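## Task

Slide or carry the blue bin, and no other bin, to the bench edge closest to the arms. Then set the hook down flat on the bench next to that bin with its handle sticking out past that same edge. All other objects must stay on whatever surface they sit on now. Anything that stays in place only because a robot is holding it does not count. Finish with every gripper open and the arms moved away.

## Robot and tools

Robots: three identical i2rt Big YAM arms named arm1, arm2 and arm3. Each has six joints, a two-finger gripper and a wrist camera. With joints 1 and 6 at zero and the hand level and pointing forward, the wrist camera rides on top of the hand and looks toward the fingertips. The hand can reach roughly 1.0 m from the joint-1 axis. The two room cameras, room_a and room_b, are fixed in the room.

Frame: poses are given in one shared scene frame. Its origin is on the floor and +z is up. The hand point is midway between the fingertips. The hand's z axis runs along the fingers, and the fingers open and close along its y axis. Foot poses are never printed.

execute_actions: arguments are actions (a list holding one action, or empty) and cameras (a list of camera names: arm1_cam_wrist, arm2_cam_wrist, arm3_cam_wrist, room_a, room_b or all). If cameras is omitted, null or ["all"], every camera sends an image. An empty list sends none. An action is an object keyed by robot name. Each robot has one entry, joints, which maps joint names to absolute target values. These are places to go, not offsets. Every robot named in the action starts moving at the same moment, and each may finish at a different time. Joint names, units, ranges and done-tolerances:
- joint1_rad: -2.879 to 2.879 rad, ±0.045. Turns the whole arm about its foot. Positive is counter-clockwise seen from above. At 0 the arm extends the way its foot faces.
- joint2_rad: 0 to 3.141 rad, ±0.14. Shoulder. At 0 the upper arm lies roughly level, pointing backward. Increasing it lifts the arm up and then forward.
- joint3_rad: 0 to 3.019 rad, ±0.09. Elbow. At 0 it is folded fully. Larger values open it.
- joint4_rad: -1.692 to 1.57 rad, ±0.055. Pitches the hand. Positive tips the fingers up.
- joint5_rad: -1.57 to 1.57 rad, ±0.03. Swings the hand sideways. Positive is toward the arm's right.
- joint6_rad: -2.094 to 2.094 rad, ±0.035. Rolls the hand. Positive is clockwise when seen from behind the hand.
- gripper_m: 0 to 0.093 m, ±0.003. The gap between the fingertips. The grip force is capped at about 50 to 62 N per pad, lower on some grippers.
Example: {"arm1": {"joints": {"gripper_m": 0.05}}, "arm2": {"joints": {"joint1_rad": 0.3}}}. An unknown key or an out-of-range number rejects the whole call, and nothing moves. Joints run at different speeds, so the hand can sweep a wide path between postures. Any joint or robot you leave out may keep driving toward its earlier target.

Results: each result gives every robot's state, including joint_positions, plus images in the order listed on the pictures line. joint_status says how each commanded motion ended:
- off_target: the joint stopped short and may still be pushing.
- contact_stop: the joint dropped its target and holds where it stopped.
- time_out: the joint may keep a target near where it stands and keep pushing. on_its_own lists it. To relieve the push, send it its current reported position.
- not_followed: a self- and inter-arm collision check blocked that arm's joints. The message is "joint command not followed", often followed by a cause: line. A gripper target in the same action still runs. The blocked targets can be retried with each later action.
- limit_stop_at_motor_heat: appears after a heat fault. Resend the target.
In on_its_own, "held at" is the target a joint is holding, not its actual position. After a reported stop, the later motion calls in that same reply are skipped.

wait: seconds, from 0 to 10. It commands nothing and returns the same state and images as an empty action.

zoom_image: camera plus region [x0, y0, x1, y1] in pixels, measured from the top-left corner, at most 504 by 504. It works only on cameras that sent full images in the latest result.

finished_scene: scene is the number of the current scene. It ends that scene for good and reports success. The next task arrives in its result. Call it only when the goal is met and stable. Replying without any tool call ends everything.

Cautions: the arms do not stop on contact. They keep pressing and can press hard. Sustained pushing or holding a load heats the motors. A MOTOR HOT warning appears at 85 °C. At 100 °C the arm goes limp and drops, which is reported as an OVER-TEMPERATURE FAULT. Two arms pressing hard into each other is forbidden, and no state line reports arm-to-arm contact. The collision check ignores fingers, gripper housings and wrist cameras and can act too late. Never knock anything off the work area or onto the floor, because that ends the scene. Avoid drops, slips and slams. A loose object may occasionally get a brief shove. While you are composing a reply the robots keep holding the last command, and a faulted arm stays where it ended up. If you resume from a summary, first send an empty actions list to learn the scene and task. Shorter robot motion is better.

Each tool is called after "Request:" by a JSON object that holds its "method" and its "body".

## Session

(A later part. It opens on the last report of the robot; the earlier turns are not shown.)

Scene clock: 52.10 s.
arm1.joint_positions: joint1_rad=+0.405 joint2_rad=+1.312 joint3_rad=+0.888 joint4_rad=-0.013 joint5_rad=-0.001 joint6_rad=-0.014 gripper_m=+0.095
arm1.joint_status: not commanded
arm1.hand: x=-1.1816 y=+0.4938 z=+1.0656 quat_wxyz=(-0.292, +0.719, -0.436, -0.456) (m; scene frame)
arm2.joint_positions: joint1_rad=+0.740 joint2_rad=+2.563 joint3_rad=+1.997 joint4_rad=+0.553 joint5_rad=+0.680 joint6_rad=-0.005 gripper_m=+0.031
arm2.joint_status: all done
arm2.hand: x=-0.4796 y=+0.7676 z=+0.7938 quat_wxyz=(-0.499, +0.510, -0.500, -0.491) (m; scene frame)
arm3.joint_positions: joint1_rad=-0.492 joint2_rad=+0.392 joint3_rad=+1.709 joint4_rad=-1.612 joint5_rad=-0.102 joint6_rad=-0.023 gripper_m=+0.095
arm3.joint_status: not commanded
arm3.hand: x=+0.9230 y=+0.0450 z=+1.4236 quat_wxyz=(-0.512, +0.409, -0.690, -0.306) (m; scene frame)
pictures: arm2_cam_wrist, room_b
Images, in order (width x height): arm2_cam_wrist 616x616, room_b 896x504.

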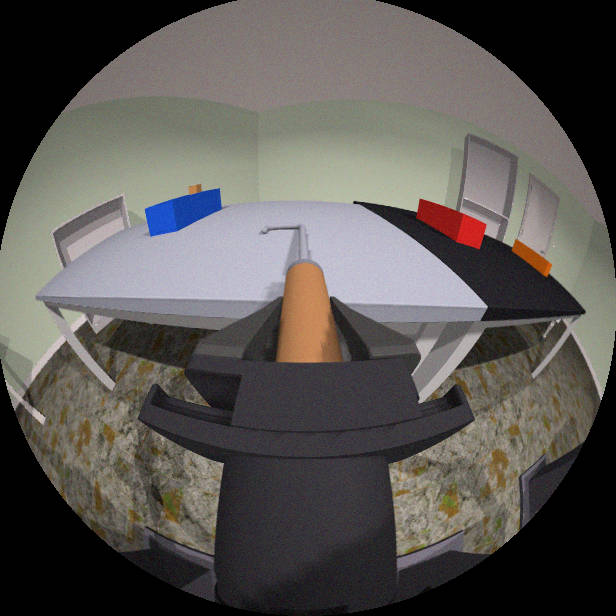

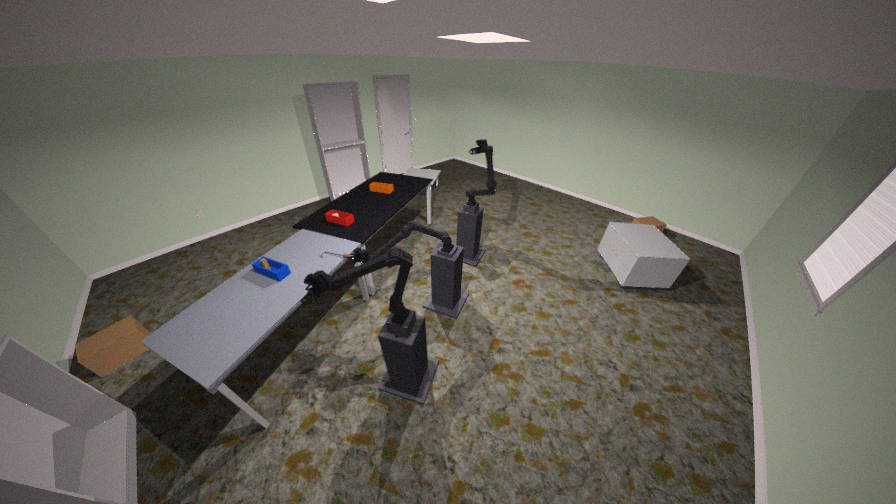

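Request:
{"method": "execute_actions", "body": {"actions": [{"arm2":{"joints":{"gripper_m":0.093}}}], "cameras": []}}

Request:
{"method": "execute_actions", "body": {"actions": [{"arm2":{"joints":{"joint2_rad":2.1,"joint4_rad":0.3}}}], "cameras": []}}

Request:
{"method": "execute_actions", "body": {"actions": [{"arm2":{"joints":{"joint1_rad":-0.1,"joint2_rad":0.8,"joint3_rad":0.9,"joint4_rad":-0.3}},"arm1":{"joints":{"joint1_rad":-0.78,"joint3_rad":0.6,"joint4_rad":0.95,"joint5_rad":-0.73}}}], "cameras": []}}

Request:
{"method": "execute_actions", "body": {"actions": [{"arm1":{"joints":{"joint2_rad":2.5,"joint3_rad":1.64}}}], "cameras": ["arm1_cam_wrist","room_b"]}}

Scene clock: 59.13 s.
arm1.joint_positions: joint1_rad=+0.405 joint2_rad=+1.312 joint3_rad=+0.888 joint4_rad=-0.013 joint5_rad=-0.001 joint6_rad=-0.014 gripper_m=+0.095
arm1.joint_status: not commanded
arm1.hand: x=-1.1816 y=+0.4938 z=+1.0656 quat_wxyz=(-0.292, +0.719, -0.436, -0.456) (m; scene frame)
arm2.joint_positions: joint1_rad=+0.740 joint2_rad=+2.560 joint3_rad=+1.997 joint4_rad=+0.553 joint5_rad=+0.680 joint6_rad=-0.005 gripper_m=+0.093
arm2.joint_status: all done
arm2.hand: x=-0.4797 y=+0.7677 z=+0.7965 quat_wxyz=(-0.499, +0.509, -0.500, -0.492) (m; scene frame)
arm3.joint_positions: joint1_rad=-0.492 joint2_rad=+0.392 joint3_rad=+1.709 joint4_rad=-1.612 joint5_rad=-0.102 joint6_rad=-0.023 gripper_m=+0.095
arm3.joint_status: not commanded
arm3.hand: x=+0.9230 y=+0.0450 z=+1.4236 quat_wxyz=(-0.512, +0.409, -0.690, -0.306) (m; scene frame)
pictures: none
No camera images: the call's "cameras" was empty. Leave "cameras" out to get every camera's image.

Scene clock: 61.10 s.
arm1.joint_positions: joint1_rad=+0.405 joint2_rad=+1.312 joint3_rad=+0.888 joint4_rad=-0.013 joint5_rad=-0.001 joint6_rad=-0.014 gripper_m=+0.095
arm1.joint_status: not commanded
arm1.hand: x=-1.1816 y=+0.4938 z=+1.0656 quat_wxyz=(-0.292, +0.719, -0.436, -0.456) (m; scene frame)
arm2.joint_positions: joint1_rad=+0.740 joint2_rad=+2.105 joint3_rad=+2.040 joint4_rad=+0.312 joint5_rad=+0.680 joint6_rad=-0.005 gripper_m=+0.093
arm2.joint_status: all done
arm2.hand: x=-0.4498 y=+0.7319 z=+1.1693 quat_wxyz=(-0.505, +0.415, -0.487, -0.579) (m; scene frame)
arm3.joint_positions: joint1_rad=-0.492 joint2_rad=+0.392 joint3_rad=+1.709 joint4_rad=-1.612 joint5_rad=-0.102 joint6_rad=-0.023 gripper_m=+0.095
arm3.joint_status: not commanded
arm3.hand: x=+0.9230 y=+0.0450 z=+1.4236 quat_wxyz=(-0.512, +0.409, -0.690, -0.306) (m; scene frame)
pictures: none
No camera images: the call's "cameras" was empty. Leave "cameras" out to get every camera's image.

Scene clock: 62.73 s.
arm1.joint_positions: joint1_rad=-0.777 joint2_rad=+1.312 joint3_rad=+0.599 joint4_rad=+0.922 joint5_rad=-0.728 joint6_rad=-0.013 gripper_m=+0.095
arm1.joint_status: all done
arm1.hand: x=-0.7025 y=+0.4230 z=+1.1196 quat_wxyz=(-0.577, +0.493, -0.415, -0.501) (m; scene frame)
arm2.joint_positions: joint1_rad=-0.092 joint2_rad=+0.811 joint3_rad=+0.903 joint4_rad=-0.287 joint5_rad=+0.682 joint6_rad=-0.005 gripper_m=+0.093
arm2.joint_status: all done
arm2.hand: x=+0.1718 y=+0.3728 z=+1.1751 quat_wxyz=(-0.623, +0.319, -0.689, -0.189) (m; scene frame)
arm3.joint_positions: joint1_rad=-0.492 joint2_rad=+0.392 joint3_rad=+1.709 joint4_rad=-1.612 joint5_rad=-0.102 joint6_rad=-0.023 gripper_m=+0.095
arm3.joint_status: not commanded
arm3.hand: x=+0.9230 y=+0.0450 z=+1.4236 quat_wxyz=(-0.512, +0.409, -0.690, -0.306) (m; scene frame)
pictures: none
No camera images: the call's "cameras" was empty. Leave "cameras" out to get every camera's image.

Scene clock: 64.60 s.
arm1.joint_positions: joint1_rad=-0.777 joint2_rad=+2.518 joint3_rad=+1.590 joint4_rad=+0.929 joint5_rad=-0.730 joint6_rad=-0.013 gripper_m=+0.095
arm1.joint_status: all done
arm1.hand: x=-0.4881 y=+0.6697 z=+0.8092 quat_wxyz=(-0.507, +0.502, -0.490, -0.501) (m; scene frame)
arm2.joint_positions: joint1_rad=-0.092 joint2_rad=+0.811 joint3_rad=+0.903 joint4_rad=-0.287 joint5_rad=+0.682 joint6_rad=-0.005 gripper_m=+0.093
arm2.joint_status: not commanded
arm2.hand: x=+0.1718 y=+0.3728 z=+1.1751 quat_wxyz=(-0.623, +0.319, -0.689, -0.189) (m; scene frame)
arm3.joint_positions: joint1_rad=-0.492 joint2_rad=+0.392 joint3_rad=+1.709 joint4_rad=-1.612 joint5_rad=-0.102 joint6_rad=-0.023 gripper_m=+0.095
arm3.joint_status: not commanded
arm3.hand: x=+0.9230 y=+0.0450 z=+1.4236 quat_wxyz=(-0.512, +0.409, -0.690, -0.306) (m; scene frame)
pictures: arm1_cam_wrist, room_b
Images, in order (width x height): arm1_cam_wrist 616x616, room_b 896x504.

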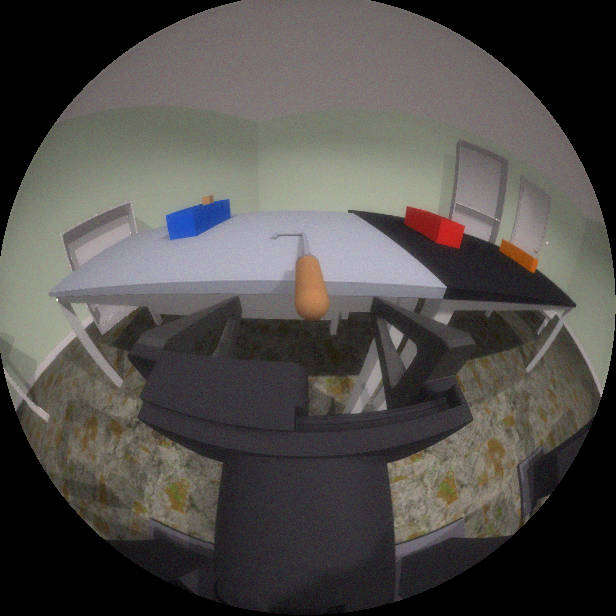

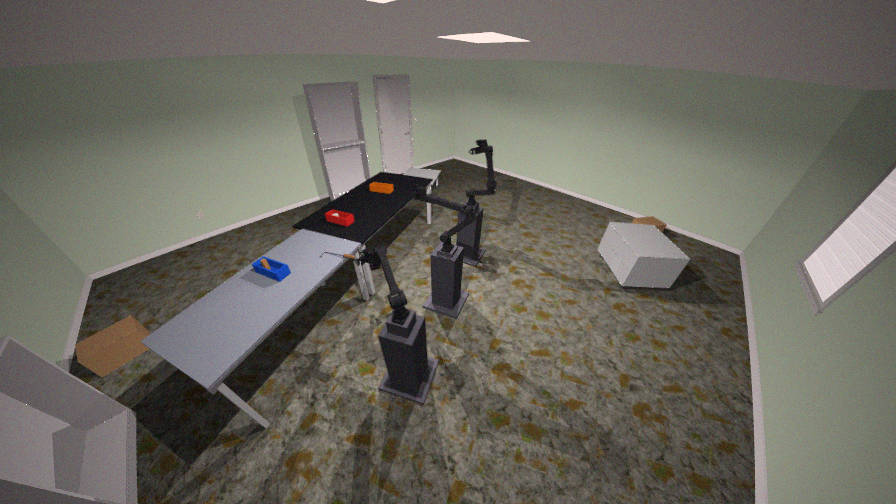

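Request:
{"method": "execute_actions", "body": {"actions": [{"arm1":{"joints":{"joint1_rad":-0.7,"joint2_rad":2.69,"joint3_rad":2.02,"joint4_rad":0.71,"joint5_rad":-0.645}}}], "cameras": ["arm1_cam_wrist"]}}

Scene clock: 67.27 s.
arm1.joint_positions: joint1_rad=-0.692 joint2_rad=+2.695 joint3_rad=+1.961 joint4_rad=+0.723 joint5_rad=-0.646 joint6_rad=-0.013 gripper_m=+0.095
arm1.joint_status: all done
arm1.hand: x=-0.4861 y=+0.7689 z=+0.7942 quat_wxyz=(-0.502, +0.503, -0.494, -0.501) (m; scene frame)
arm2.joint_positions: joint1_rad=-0.092 joint2_rad=+0.811 joint3_rad=+0.903 joint4_rad=-0.287 joint5_rad=+0.682 joint6_rad=-0.005 gripper_m=+0.093
arm2.joint_status: not commanded
arm2.hand: x=+0.1718 y=+0.3728 z=+1.1751 quat_wxyz=(-0.623, +0.319, -0.689, -0.189) (m; scene frame)
arm3.joint_positions: joint1_rad=-0.492 joint2_rad=+0.392 joint3_rad=+1.709 joint4_rad=-1.612 joint5_rad=-0.102 joint6_rad=-0.023 gripper_m=+0.095
arm3.joint_status: not commanded
arm3.hand: x=+0.9230 y=+0.0450 z=+1.4236 quat_wxyz=(-0.512, +0.409, -0.690, -0.306) (m; scene frame)
pictures: arm1_cam_wrist
Images, in order (width x height): arm1_cam_wrist 616x616.

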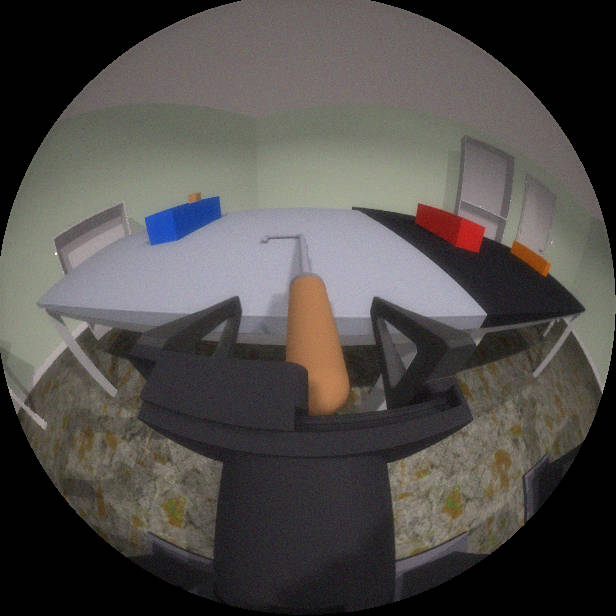

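Request:
{"method": "execute_actions", "body": {"actions": [{"arm1":{"joints":{"joint1_rad":-0.72,"joint2_rad":2.705,"gripper_m":0.05}}}], "cameras": []}}

Request:
{"method": "execute_actions", "body": {"actions": [{"arm1":{"joints":{"gripper_m":0}}}], "cameras": ["arm1_cam_wrist"]}}

Request:
{"method": "execute_actions", "body": {"actions": [{"arm1":{"joints":{"joint2_rad":2.3,"joint4_rad":0.42}}}], "cameras": []}}

Request:
{"method": "execute_actions", "body": {"actions": [{"arm1":{"joints":{"joint1_rad":-0.085,"joint5_rad":0}}}], "cameras": ["arm1_cam_wrist"]}}

Request:
{"method": "execute_actions", "body": {"actions": [{"arm1":{"joints":{"joint6_rad":-1.57,"joint2_rad":2.36}}}], "cameras": ["arm1_cam_wrist","room_a","room_b"]}}

Scene clock: 72.70 s.
arm1.joint_positions: joint1_rad=-0.711 joint2_rad=+2.695 joint3_rad=+1.961 joint4_rad=+0.723 joint5_rad=-0.647 joint6_rad=-0.013 gripper_m=+0.050
arm1.joint_status: all done
arm1.hand: x=-0.4712 y=+0.7600 z=+0.7941 quat_wxyz=(-0.507, +0.498, -0.499, -0.496) (m; scene frame)
arm2.joint_positions: joint1_rad=-0.092 joint2_rad=+0.811 joint3_rad=+0.903 joint4_rad=-0.287 joint5_rad=+0.682 joint6_rad=-0.005 gripper_m=+0.093
arm2.joint_status: not commanded
arm2.hand: x=+0.1718 y=+0.3728 z=+1.1751 quat_wxyz=(-0.623, +0.319, -0.689, -0.189) (m; scene frame)
arm3.joint_positions: joint1_rad=-0.492 joint2_rad=+0.392 joint3_rad=+1.709 joint4_rad=-1.612 joint5_rad=-0.102 joint6_rad=-0.023 gripper_m=+0.095
arm3.joint_status: not commanded
arm3.hand: x=+0.9230 y=+0.0450 z=+1.4236 quat_wxyz=(-0.512, +0.409, -0.690, -0.306) (m; scene frame)
pictures: none
No camera images: the call's "cameras" was empty. Leave "cameras" out to get every camera's image.

Scene clock: 73.30 s.
arm1.joint_positions: joint1_rad=-0.711 joint2_rad=+2.695 joint3_rad=+1.961 joint4_rad=+0.723 joint5_rad=-0.646 joint6_rad=-0.012 gripper_m=+0.032
arm1.joint_status: gripper_m off_target (ended at +0.032, target +0.000)
arm1.hand: x=-0.4712 y=+0.7600 z=+0.7940 quat_wxyz=(-0.506, +0.498, -0.499, -0.497) (m; scene frame)
arm2.joint_positions: joint1_rad=-0.092 joint2_rad=+0.811 joint3_rad=+0.903 joint4_rad=-0.287 joint5_rad=+0.682 joint6_rad=-0.005 gripper_m=+0.093
arm2.joint_status: not commanded
arm2.hand: x=+0.1718 y=+0.3728 z=+1.1751 quat_wxyz=(-0.623, +0.319, -0.689, -0.189) (m; scene frame)
arm3.joint_positions: joint1_rad=-0.492 joint2_rad=+0.392 joint3_rad=+1.709 joint4_rad=-1.612 joint5_rad=-0.102 joint6_rad=-0.023 gripper_m=+0.095
arm3.joint_status: not commanded
arm3.hand: x=+0.9230 y=+0.0450 z=+1.4236 quat_wxyz=(-0.512, +0.409, -0.690, -0.306) (m; scene frame)
pictures: arm1_cam_wrist
Images, in order (width x height): arm1_cam_wrist 616x616.

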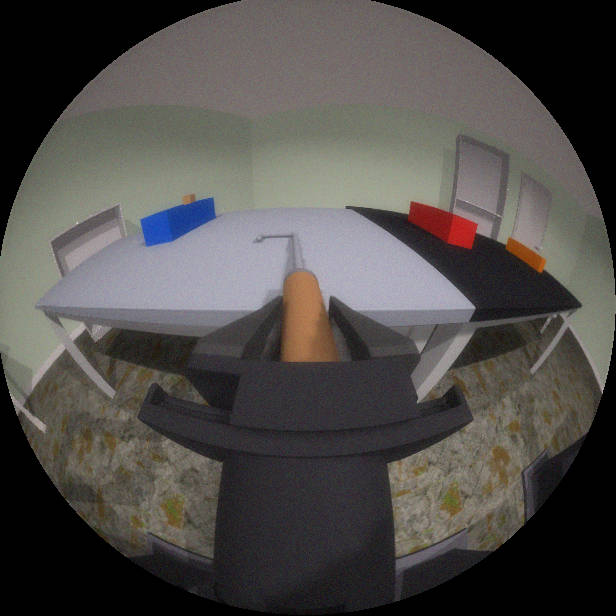

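Scene clock: 74.83 s.
arm1.joint_positions: joint1_rad=-0.712 joint2_rad=+2.325 joint3_rad=+1.964 joint4_rad=+0.412 joint5_rad=-0.645 joint6_rad=-0.012 gripper_m=+0.031
arm1.joint_status: all done
arm1.hand: x=-0.4640 y=+0.7647 z=+1.0552 quat_wxyz=(-0.528, +0.494, -0.478, -0.498) (m; scene frame)
arm2.joint_positions: joint1_rad=-0.092 joint2_rad=+0.811 joint3_rad=+0.903 joint4_rad=-0.287 joint5_rad=+0.682 joint6_rad=-0.005 gripper_m=+0.093
arm2.joint_status: not commanded
arm2.hand: x=+0.1718 y=+0.3728 z=+1.1751 quat_wxyz=(-0.623, +0.319, -0.689, -0.189) (m; scene frame)
arm3.joint_positions: joint1_rad=-0.492 joint2_rad=+0.392 joint3_rad=+1.709 joint4_rad=-1.612 joint5_rad=-0.102 joint6_rad=-0.023 gripper_m=+0.095
arm3.joint_status: not commanded
arm3.hand: x=+0.9230 y=+0.0450 z=+1.4236 quat_wxyz=(-0.512, +0.409, -0.690, -0.306) (m; scene frame)
pictures: none
No camera images: the call's "cameras" was empty. Leave "cameras" out to get every camera's image.

Scene clock: 77.10 s.
arm1.joint_positions: joint1_rad=-0.079 joint2_rad=+2.326 joint3_rad=+1.964 joint4_rad=+0.412 joint5_rad=-0.001 joint6_rad=-0.005 gripper_m=+0.031
arm1.joint_status: all done
arm1.hand: x=-0.9091 y=+0.9240 z=+1.0572 quat_wxyz=(-0.524, +0.480, -0.487, -0.508) (m; scene frame)
arm2.joint_positions: joint1_rad=-0.092 joint2_rad=+0.811 joint3_rad=+0.903 joint4_rad=-0.287 joint5_rad=+0.682 joint6_rad=-0.005 gripper_m=+0.093
arm2.joint_status: not commanded
arm2.hand: x=+0.1718 y=+0.3728 z=+1.1751 quat_wxyz=(-0.623, +0.319, -0.689, -0.189) (m; scene frame)
arm3.joint_positions: joint1_rad=-0.492 joint2_rad=+0.392 joint3_rad=+1.709 joint4_rad=-1.612 joint5_rad=-0.102 joint6_rad=-0.023 gripper_m=+0.095
arm3.joint_status: not commanded
arm3.hand: x=+0.9230 y=+0.0450 z=+1.4236 quat_wxyz=(-0.512, +0.409, -0.690, -0.306) (m; scene frame)
pictures: arm1_cam_wrist
Images, in order (width x height): arm1_cam_wrist 616x616.

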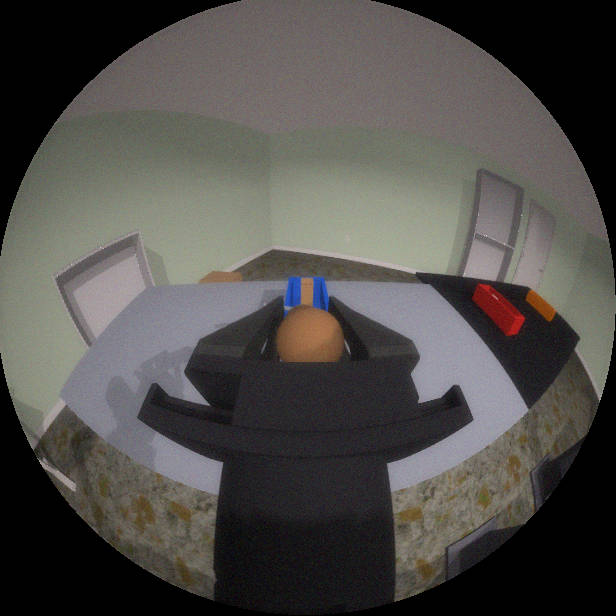

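Scene clock: 80.57 s.
arm1.joint_positions: joint1_rad=-0.080 joint2_rad=+2.391 joint3_rad=+1.964 joint4_rad=+0.405 joint5_rad=+0.000 joint6_rad=-1.525 gripper_m=+0.031
arm1.joint_status: joint6_rad time_out (moved -1.520 of -1.565); the others done
arm1.on_its_own: joint6_rad reads -1.525 and still pushes toward -1.570 since a time_out
arm1.hand: x=-0.9079 y=+0.9298 z=+0.9960 quat_wxyz=(-0.705, +0.709, -0.024, -0.006) (m; scene frame)
arm2.joint_positions: joint1_rad=-0.092 joint2_rad=+0.811 joint3_rad=+0.903 joint4_rad=-0.287 joint5_rad=+0.682 joint6_rad=-0.005 gripper_m=+0.093
arm2.joint_status: not commanded
arm2.hand: x=+0.1718 y=+0.3728 z=+1.1751 quat_wxyz=(-0.623, +0.319, -0.689, -0.189) (m; scene frame)
arm3.joint_positions: joint1_rad=-0.492 joint2_rad=+0.392 joint3_rad=+1.709 joint4_rad=-1.612 joint5_rad=-0.102 joint6_rad=-0.023 gripper_m=+0.095
arm3.joint_status: not commanded
arm3.hand: x=+0.9230 y=+0.0450 z=+1.4236 quat_wxyz=(-0.512, +0.409, -0.690, -0.306) (m; scene frame)
pictures: arm1_cam_wrist, room_a, room_b
Images, in order (width x height): arm1_cam_wrist 616x616, room_a 896x504, room_b 896x504.

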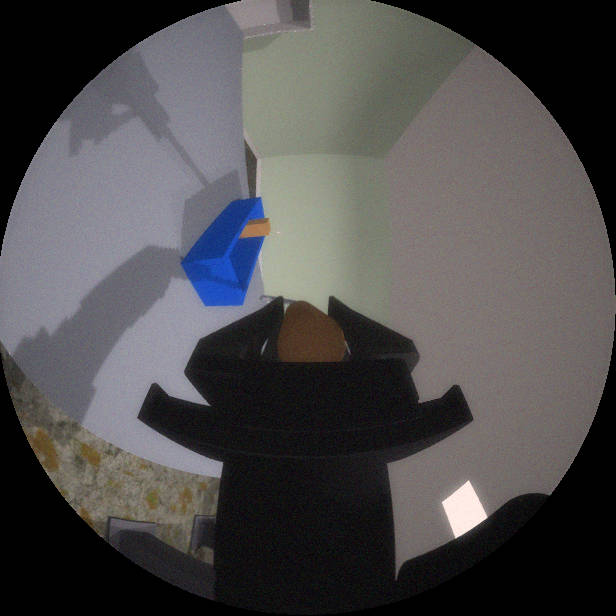

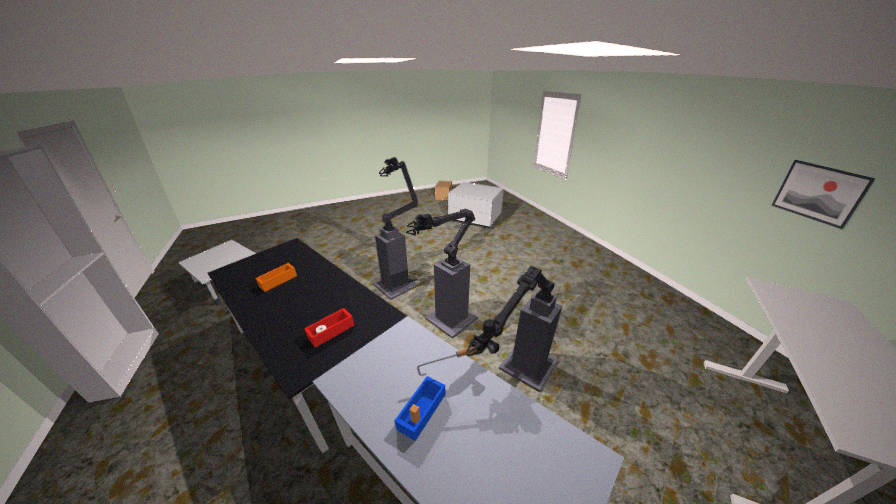

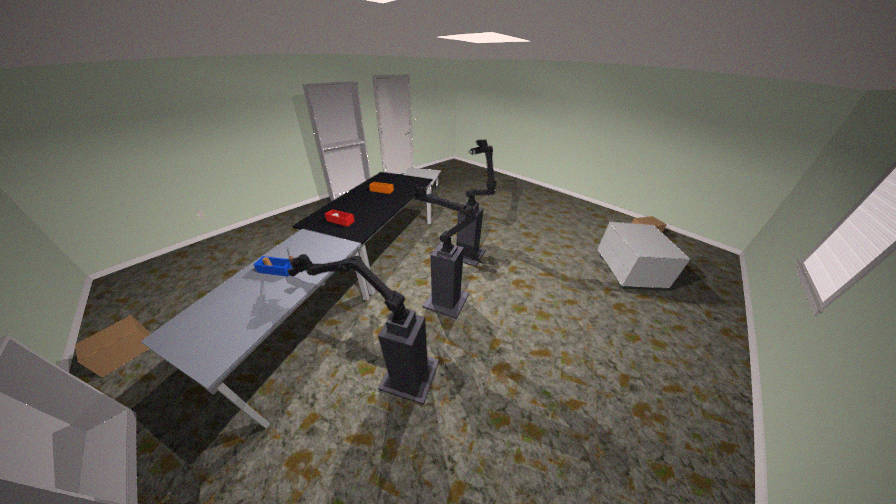

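Request:
{"method": "execute_actions", "body": {"actions": [{"arm1":{"joints":{"joint1_rad":-0.26,"joint5_rad":-0.8}}}], "cameras": ["arm1_cam_wrist","room_a","room_b"]}}

Request:
{"method": "zoom_image", "body": {"camera": "room_b", "region": [230,225,350,305]}}

Request:
{"method": "zoom_image", "body": {"camera": "room_a", "region": [370,310,530,450]}}

Scene clock: 88.47 s.
arm1.joint_positions: joint1_rad=-0.251 joint2_rad=+2.391 joint3_rad=+1.964 joint4_rad=+0.405 joint5_rad=-0.801 joint6_rad=-1.527 gripper_m=+0.031
arm1.joint_status: all done
arm1.on_its_own: joint6_rad reads -1.527 and still pushes toward -1.570 since a time_out
arm1.hand: x=-0.8796 y=+0.8848 z=+0.9966 quat_wxyz=(-0.668, +0.682, +0.195, -0.226) (m; scene frame)
arm2.joint_positions: joint1_rad=-0.092 joint2_rad=+0.811 joint3_rad=+0.903 joint4_rad=-0.287 joint5_rad=+0.682 joint6_rad=-0.005 gripper_m=+0.093
arm2.joint_status: not commanded
arm2.hand: x=+0.1718 y=+0.3728 z=+1.1751 quat_wxyz=(-0.623, +0.319, -0.689, -0.189) (m; scene frame)
arm3.joint_positions: joint1_rad=-0.492 joint2_rad=+0.392 joint3_rad=+1.709 joint4_rad=-1.612 joint5_rad=-0.102 joint6_rad=-0.023 gripper_m=+0.095
arm3.joint_status: not commanded
arm3.hand: x=+0.9230 y=+0.0450 z=+1.4236 quat_wxyz=(-0.512, +0.409, -0.690, -0.306) (m; scene frame)
pictures: arm1_cam_wrist, room_a, room_b
Images, in order (width x height): arm1_cam_wrist 616x616, room_a 896x504, room_b 896x504.

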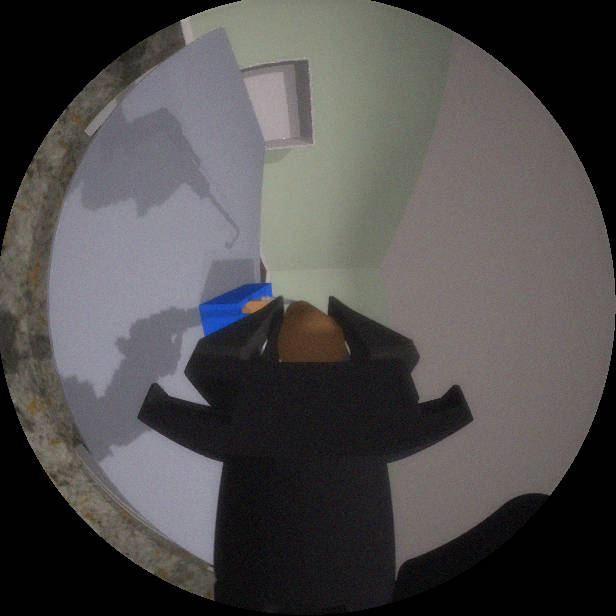

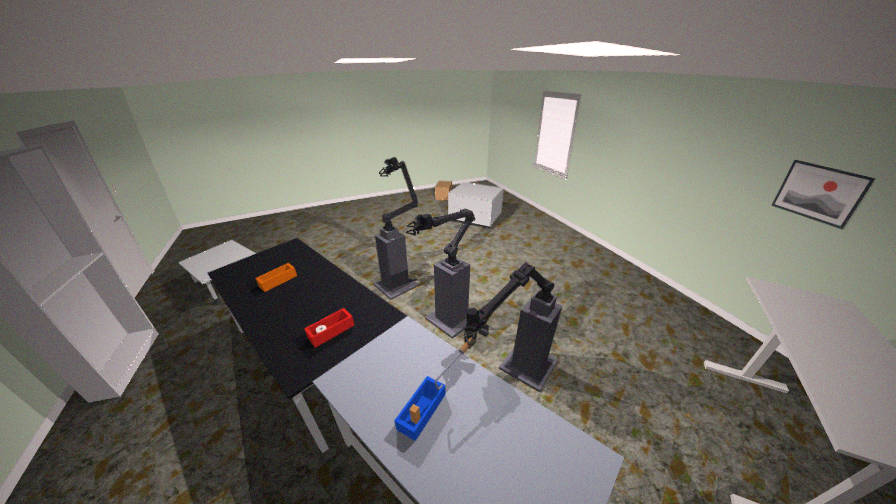

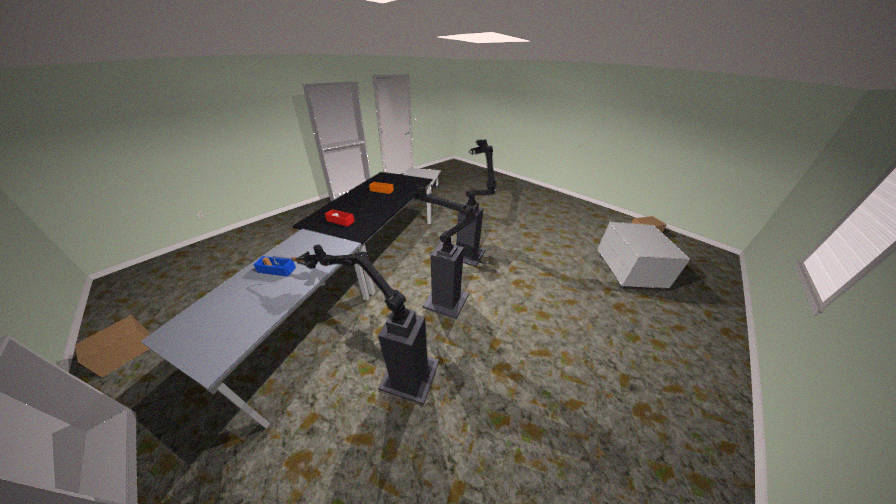

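Region (230, 225, 350, 305) of room_b's 896x504 image, scaled by 4.200, with more detail than that image has.

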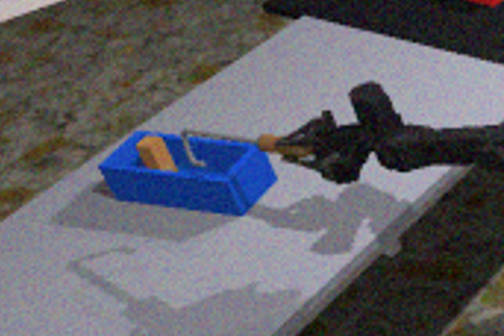

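Region (370, 310, 530, 450) of room_a's 896x504 image, scaled by 3.150, with more detail than that image has; it fills the top 441 rows of this view, and the rest is white.

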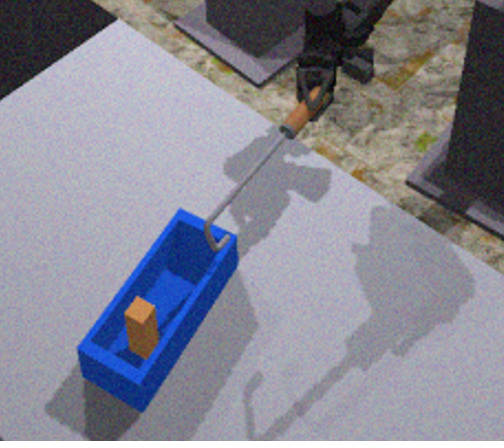

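Request:
{"method": "execute_actions", "body": {"actions": [{"arm1":{"joints":{"joint1_rad":-0.3,"joint2_rad":2.42,"joint4_rad":0.48}}}], "cameras": ["room_a","room_b"]}}

Request:
{"method": "zoom_image", "body": {"camera": "room_b", "region": [230,225,350,305]}}

Request:
{"method": "zoom_image", "body": {"camera": "room_a", "region": [370,310,530,450]}}

Scene clock: 92.13 s.
arm1.joint_positions: joint1_rad=-0.301 joint2_rad=+2.452 joint3_rad=+1.964 joint4_rad=+0.427 joint5_rad=-0.799 joint6_rad=-1.533 gripper_m=+0.031
arm1.joint_status: all done
arm1.on_its_own: joint6_rad reads -1.533 and still pushes toward -1.570 since a time_out
arm1.hand: x=-0.8341 y=+0.8834 z=+0.9482 quat_wxyz=(-0.662, +0.697, +0.171, -0.213) (m; scene frame)
arm2.joint_positions: joint1_rad=-0.092 joint2_rad=+0.811 joint3_rad=+0.903 joint4_rad=-0.287 joint5_rad=+0.682 joint6_rad=-0.005 gripper_m=+0.093
arm2.joint_status: not commanded
arm2.hand: x=+0.1718 y=+0.3728 z=+1.1751 quat_wxyz=(-0.623, +0.319, -0.689, -0.189) (m; scene frame)
arm3.joint_positions: joint1_rad=-0.492 joint2_rad=+0.392 joint3_rad=+1.709 joint4_rad=-1.612 joint5_rad=-0.102 joint6_rad=-0.023 gripper_m=+0.095
arm3.joint_status: not commanded
arm3.hand: x=+0.9230 y=+0.0450 z=+1.4236 quat_wxyz=(-0.512, +0.409, -0.690, -0.306) (m; scene frame)
pictures: room_a, room_b
Images, in order (width x height): room_a 896x504, room_b 896x504.

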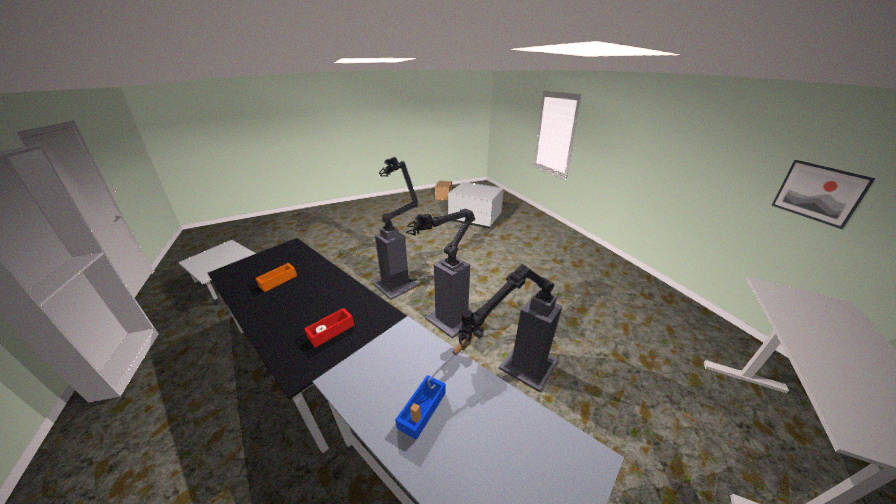

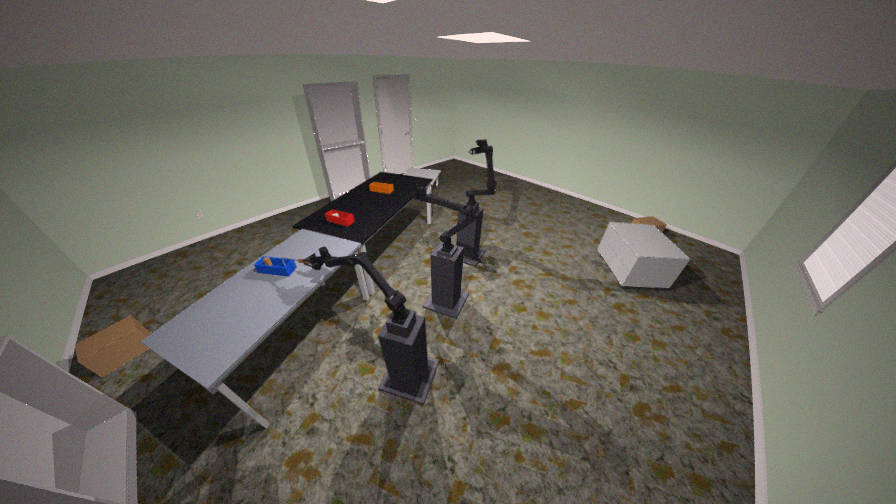

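Region (230, 225, 350, 305) of room_b's 896x504 image, scaled by 4.200, with more detail than that image has.

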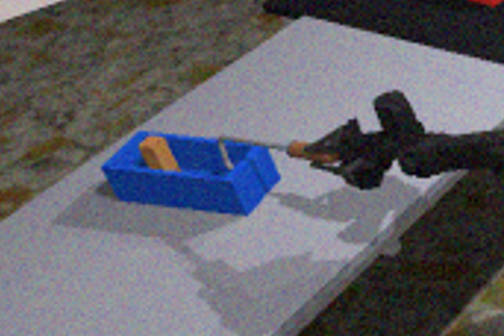

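Region (370, 310, 530, 450) of room_a's 896x504 image, scaled by 3.150, with more detail than that image has; it fills the top 441 rows of this view, and the rest is white.

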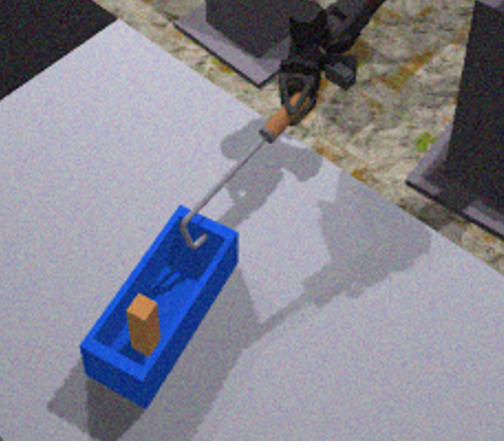

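Request:
{"method": "execute_actions", "body": {"actions": [{"arm1":{"joints":{"joint2_rad":2.49,"joint4_rad":0.55}}}], "cameras": []}}

Request:
{"method": "execute_actions", "body": {"actions": [{"arm1":{"joints":{"joint2_rad":2.37,"joint3_rad":1.74,"joint4_rad":0.67}}}], "cameras": []}}

Request:
{"method": "execute_actions", "body": {"actions": [{"arm1":{"joints":{"joint2_rad":2.27,"joint3_rad":1.525,"joint4_rad":0.78}}}], "cameras": ["room_a","room_b"]}}

Request:
{"method": "zoom_image", "body": {"camera": "room_a", "region": [370,310,530,450]}}

Scene clock: 98.13 s.
arm1.joint_positions: joint1_rad=-0.301 joint2_rad=+2.523 joint3_rad=+1.964 joint4_rad=+0.499 joint5_rad=-0.799 joint6_rad=-1.541 gripper_m=+0.031
arm1.joint_status: all done
arm1.hand: x=-0.8342 y=+0.8831 z=+0.9002 quat_wxyz=(-0.663, +0.697, +0.174, -0.210) (m; scene frame)
arm2.joint_positions: joint1_rad=-0.092 joint2_rad=+0.811 joint3_rad=+0.903 joint4_rad=-0.287 joint5_rad=+0.682 joint6_rad=-0.005 gripper_m=+0.093
arm2.joint_status: not commanded
arm2.hand: x=+0.1718 y=+0.3728 z=+1.1751 quat_wxyz=(-0.623, +0.319, -0.689, -0.189) (m; scene frame)
arm3.joint_positions: joint1_rad=-0.492 joint2_rad=+0.392 joint3_rad=+1.709 joint4_rad=-1.612 joint5_rad=-0.102 joint6_rad=-0.023 gripper_m=+0.095
arm3.joint_status: not commanded
arm3.hand: x=+0.9230 y=+0.0450 z=+1.4236 quat_wxyz=(-0.512, +0.409, -0.690, -0.306) (m; scene frame)
pictures: none
No camera images: the call's "cameras" was empty. Leave "cameras" out to get every camera's image.

Scene clock: 99.10 s.
arm1.joint_positions: joint1_rad=-0.301 joint2_rad=+2.436 joint3_rad=+1.745 joint4_rad=+0.639 joint5_rad=-0.798 joint6_rad=-1.559 gripper_m=+0.031
arm1.joint_status: all done
arm1.hand: x=-0.8451 y=+0.8397 z=+0.8901 quat_wxyz=(-0.668, +0.693, +0.182, -0.203) (m; scene frame)
arm2.joint_positions: joint1_rad=-0.092 joint2_rad=+0.811 joint3_rad=+0.903 joint4_rad=-0.287 joint5_rad=+0.682 joint6_rad=-0.005 gripper_m=+0.093
arm2.joint_status: not commanded
arm2.hand: x=+0.1718 y=+0.3728 z=+1.1751 quat_wxyz=(-0.623, +0.319, -0.689, -0.189) (m; scene frame)
arm3.joint_positions: joint1_rad=-0.492 joint2_rad=+0.392 joint3_rad=+1.709 joint4_rad=-1.612 joint5_rad=-0.102 joint6_rad=-0.023 gripper_m=+0.095
arm3.joint_status: not commanded
arm3.hand: x=+0.9230 y=+0.0450 z=+1.4236 quat_wxyz=(-0.512, +0.409, -0.690, -0.306) (m; scene frame)
pictures: none
No camera images: the call's "cameras" was empty. Leave "cameras" out to get every camera's image.

Scene clock: 99.97 s.
arm1.joint_positions: joint1_rad=-0.301 joint2_rad=+2.333 joint3_rad=+1.530 joint4_rad=+0.746 joint5_rad=-0.797 joint6_rad=-1.560 gripper_m=+0.031
arm1.joint_status: all done
arm1.hand: x=-0.8574 y=+0.7904 z=+0.8900 quat_wxyz=(-0.666, +0.694, +0.181, -0.203) (m; scene frame)
arm2.joint_positions: joint1_rad=-0.092 joint2_rad=+0.811 joint3_rad=+0.903 joint4_rad=-0.287 joint5_rad=+0.682 joint6_rad=-0.005 gripper_m=+0.093
arm2.joint_status: not commanded
arm2.hand: x=+0.1718 y=+0.3728 z=+1.1751 quat_wxyz=(-0.623, +0.319, -0.689, -0.189) (m; scene frame)
arm3.joint_positions: joint1_rad=-0.492 joint2_rad=+0.392 joint3_rad=+1.709 joint4_rad=-1.612 joint5_rad=-0.102 joint6_rad=-0.023 gripper_m=+0.095
arm3.joint_status: not commanded
arm3.hand: x=+0.9230 y=+0.0450 z=+1.4236 quat_wxyz=(-0.512, +0.409, -0.690, -0.306) (m; scene frame)
pictures: room_a, room_b
Images, in order (width x height): room_a 896x504, room_b 896x504.

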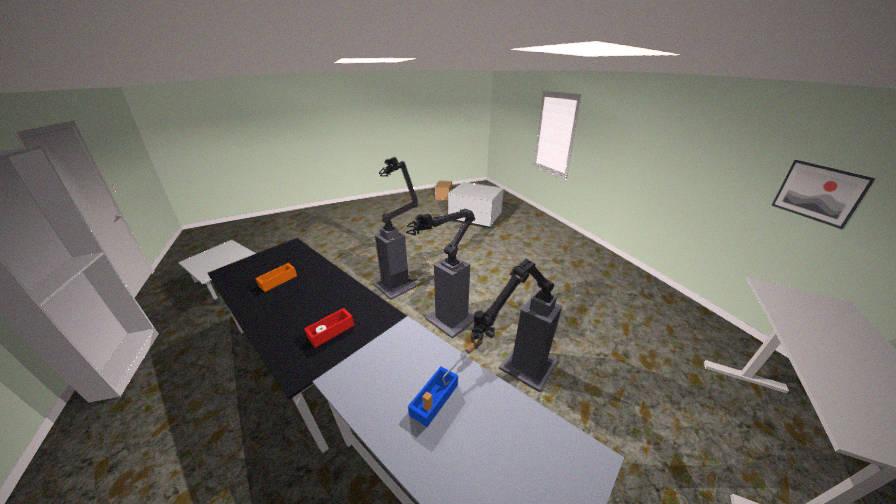

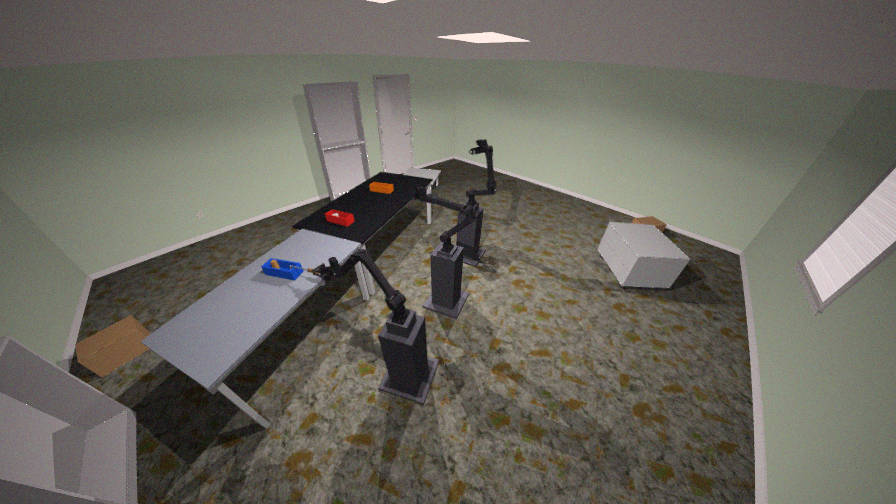

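Region (370, 310, 530, 450) of room_a's 896x504 image, scaled by 3.150, with more detail than that image has; it fills the top 441 rows of this view, and the rest is white.

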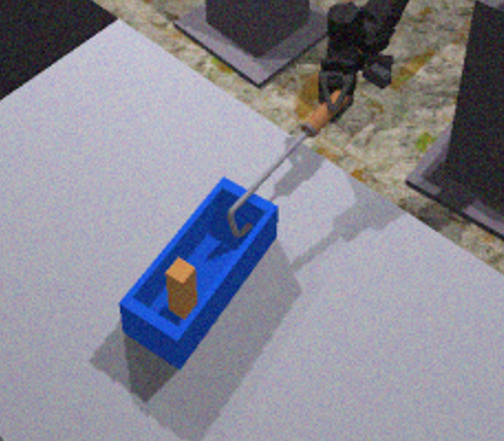

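Request:
{"method": "execute_actions", "body": {"actions": [{"arm1":{"joints":{"joint2_rad":2.11,"joint3_rad":1.17,"joint4_rad":0.97}}}], "cameras": []}}

Request:
{"method": "execute_actions", "body": {"actions": [{"arm1":{"joints":{"joint2_rad":2.0,"joint3_rad":0.9,"joint4_rad":1.12}}}], "cameras": ["arm1_cam_wrist","room_b"]}}

Request:
{"method": "zoom_image", "body": {"camera": "room_b", "region": [260,235,380,315]}}

Scene clock: 103.53 s.
arm1.joint_positions: joint1_rad=-0.301 joint2_rad=+2.168 joint3_rad=+1.170 joint4_rad=+0.934 joint5_rad=-0.798 joint6_rad=-1.564 gripper_m=+0.031
arm1.joint_status: all done
arm1.hand: x=-0.8819 y=+0.6936 z=+0.8891 quat_wxyz=(-0.665, +0.696, +0.181, -0.203) (m; scene frame)
arm2.joint_positions: joint1_rad=-0.092 joint2_rad=+0.811 joint3_rad=+0.903 joint4_rad=-0.287 joint5_rad=+0.682 joint6_rad=-0.005 gripper_m=+0.093
arm2.joint_status: not commanded
arm2.hand: x=+0.1718 y=+0.3728 z=+1.1751 quat_wxyz=(-0.623, +0.319, -0.689, -0.189) (m; scene frame)
arm3.joint_positions: joint1_rad=-0.492 joint2_rad=+0.392 joint3_rad=+1.709 joint4_rad=-1.612 joint5_rad=-0.102 joint6_rad=-0.023 gripper_m=+0.095
arm3.joint_status: not commanded
arm3.hand: x=+0.9230 y=+0.0450 z=+1.4236 quat_wxyz=(-0.512, +0.409, -0.690, -0.306) (m; scene frame)
pictures: none
No camera images: the call's "cameras" was empty. Leave "cameras" out to get every camera's image.

Scene clock: 104.43 s.
arm1.joint_positions: joint1_rad=-0.301 joint2_rad=+2.054 joint3_rad=+0.902 joint4_rad=+1.084 joint5_rad=-0.798 joint6_rad=-1.564 gripper_m=+0.031
arm1.joint_status: all done
arm1.hand: x=-0.9026 y=+0.6115 z=+0.8878 quat_wxyz=(-0.663, +0.697, +0.180, -0.204) (m; scene frame)
arm2.joint_positions: joint1_rad=-0.092 joint2_rad=+0.811 joint3_rad=+0.903 joint4_rad=-0.287 joint5_rad=+0.682 joint6_rad=-0.005 gripper_m=+0.093
arm2.joint_status: not commanded
arm2.hand: x=+0.1718 y=+0.3728 z=+1.1751 quat_wxyz=(-0.623, +0.319, -0.689, -0.189) (m; scene frame)
arm3.joint_positions: joint1_rad=-0.492 joint2_rad=+0.392 joint3_rad=+1.709 joint4_rad=-1.612 joint5_rad=-0.102 joint6_rad=-0.023 gripper_m=+0.095
arm3.joint_status: not commanded
arm3.hand: x=+0.9230 y=+0.0450 z=+1.4236 quat_wxyz=(-0.512, +0.409, -0.690, -0.306) (m; scene frame)
pictures: arm1_cam_wrist, room_b
Images, in order (width x height): arm1_cam_wrist 616x616, room_b 896x504.

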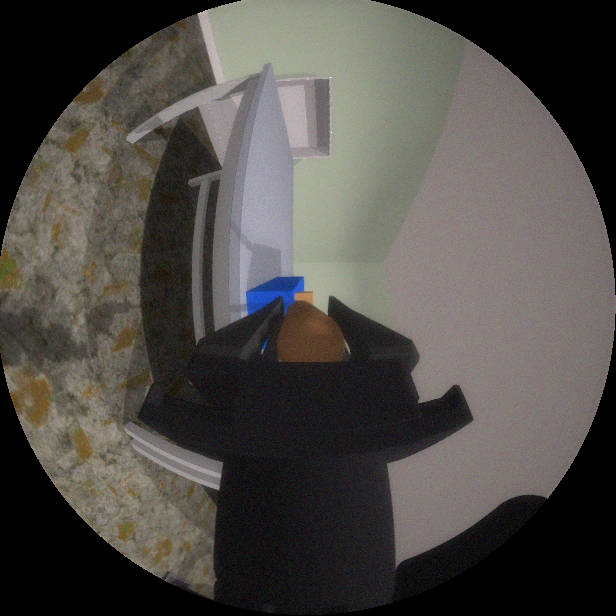

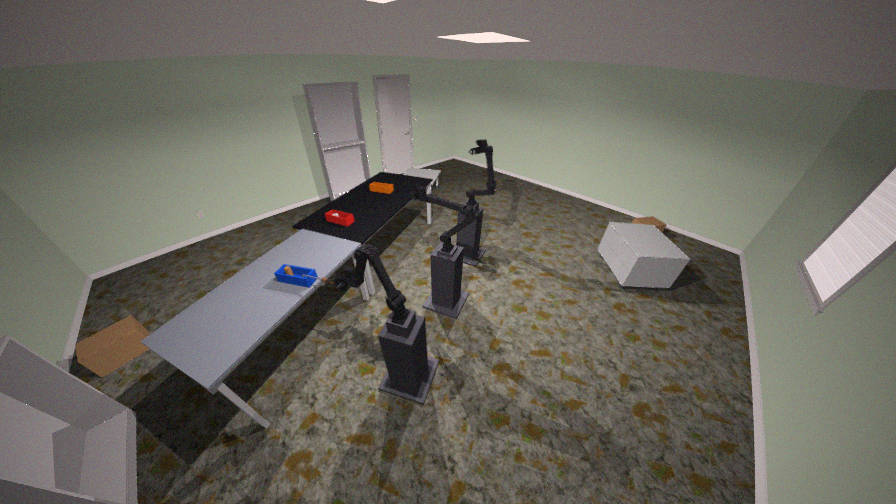

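Region (260, 235, 380, 315) of room_b's 896x504 image, scaled by 4.200, with more detail than that image has.

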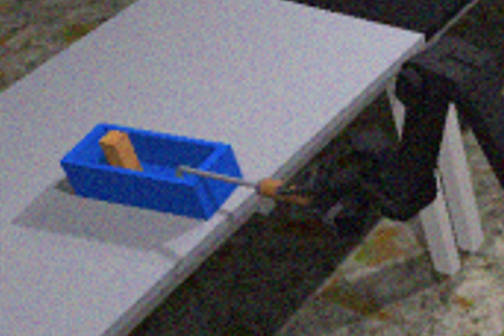

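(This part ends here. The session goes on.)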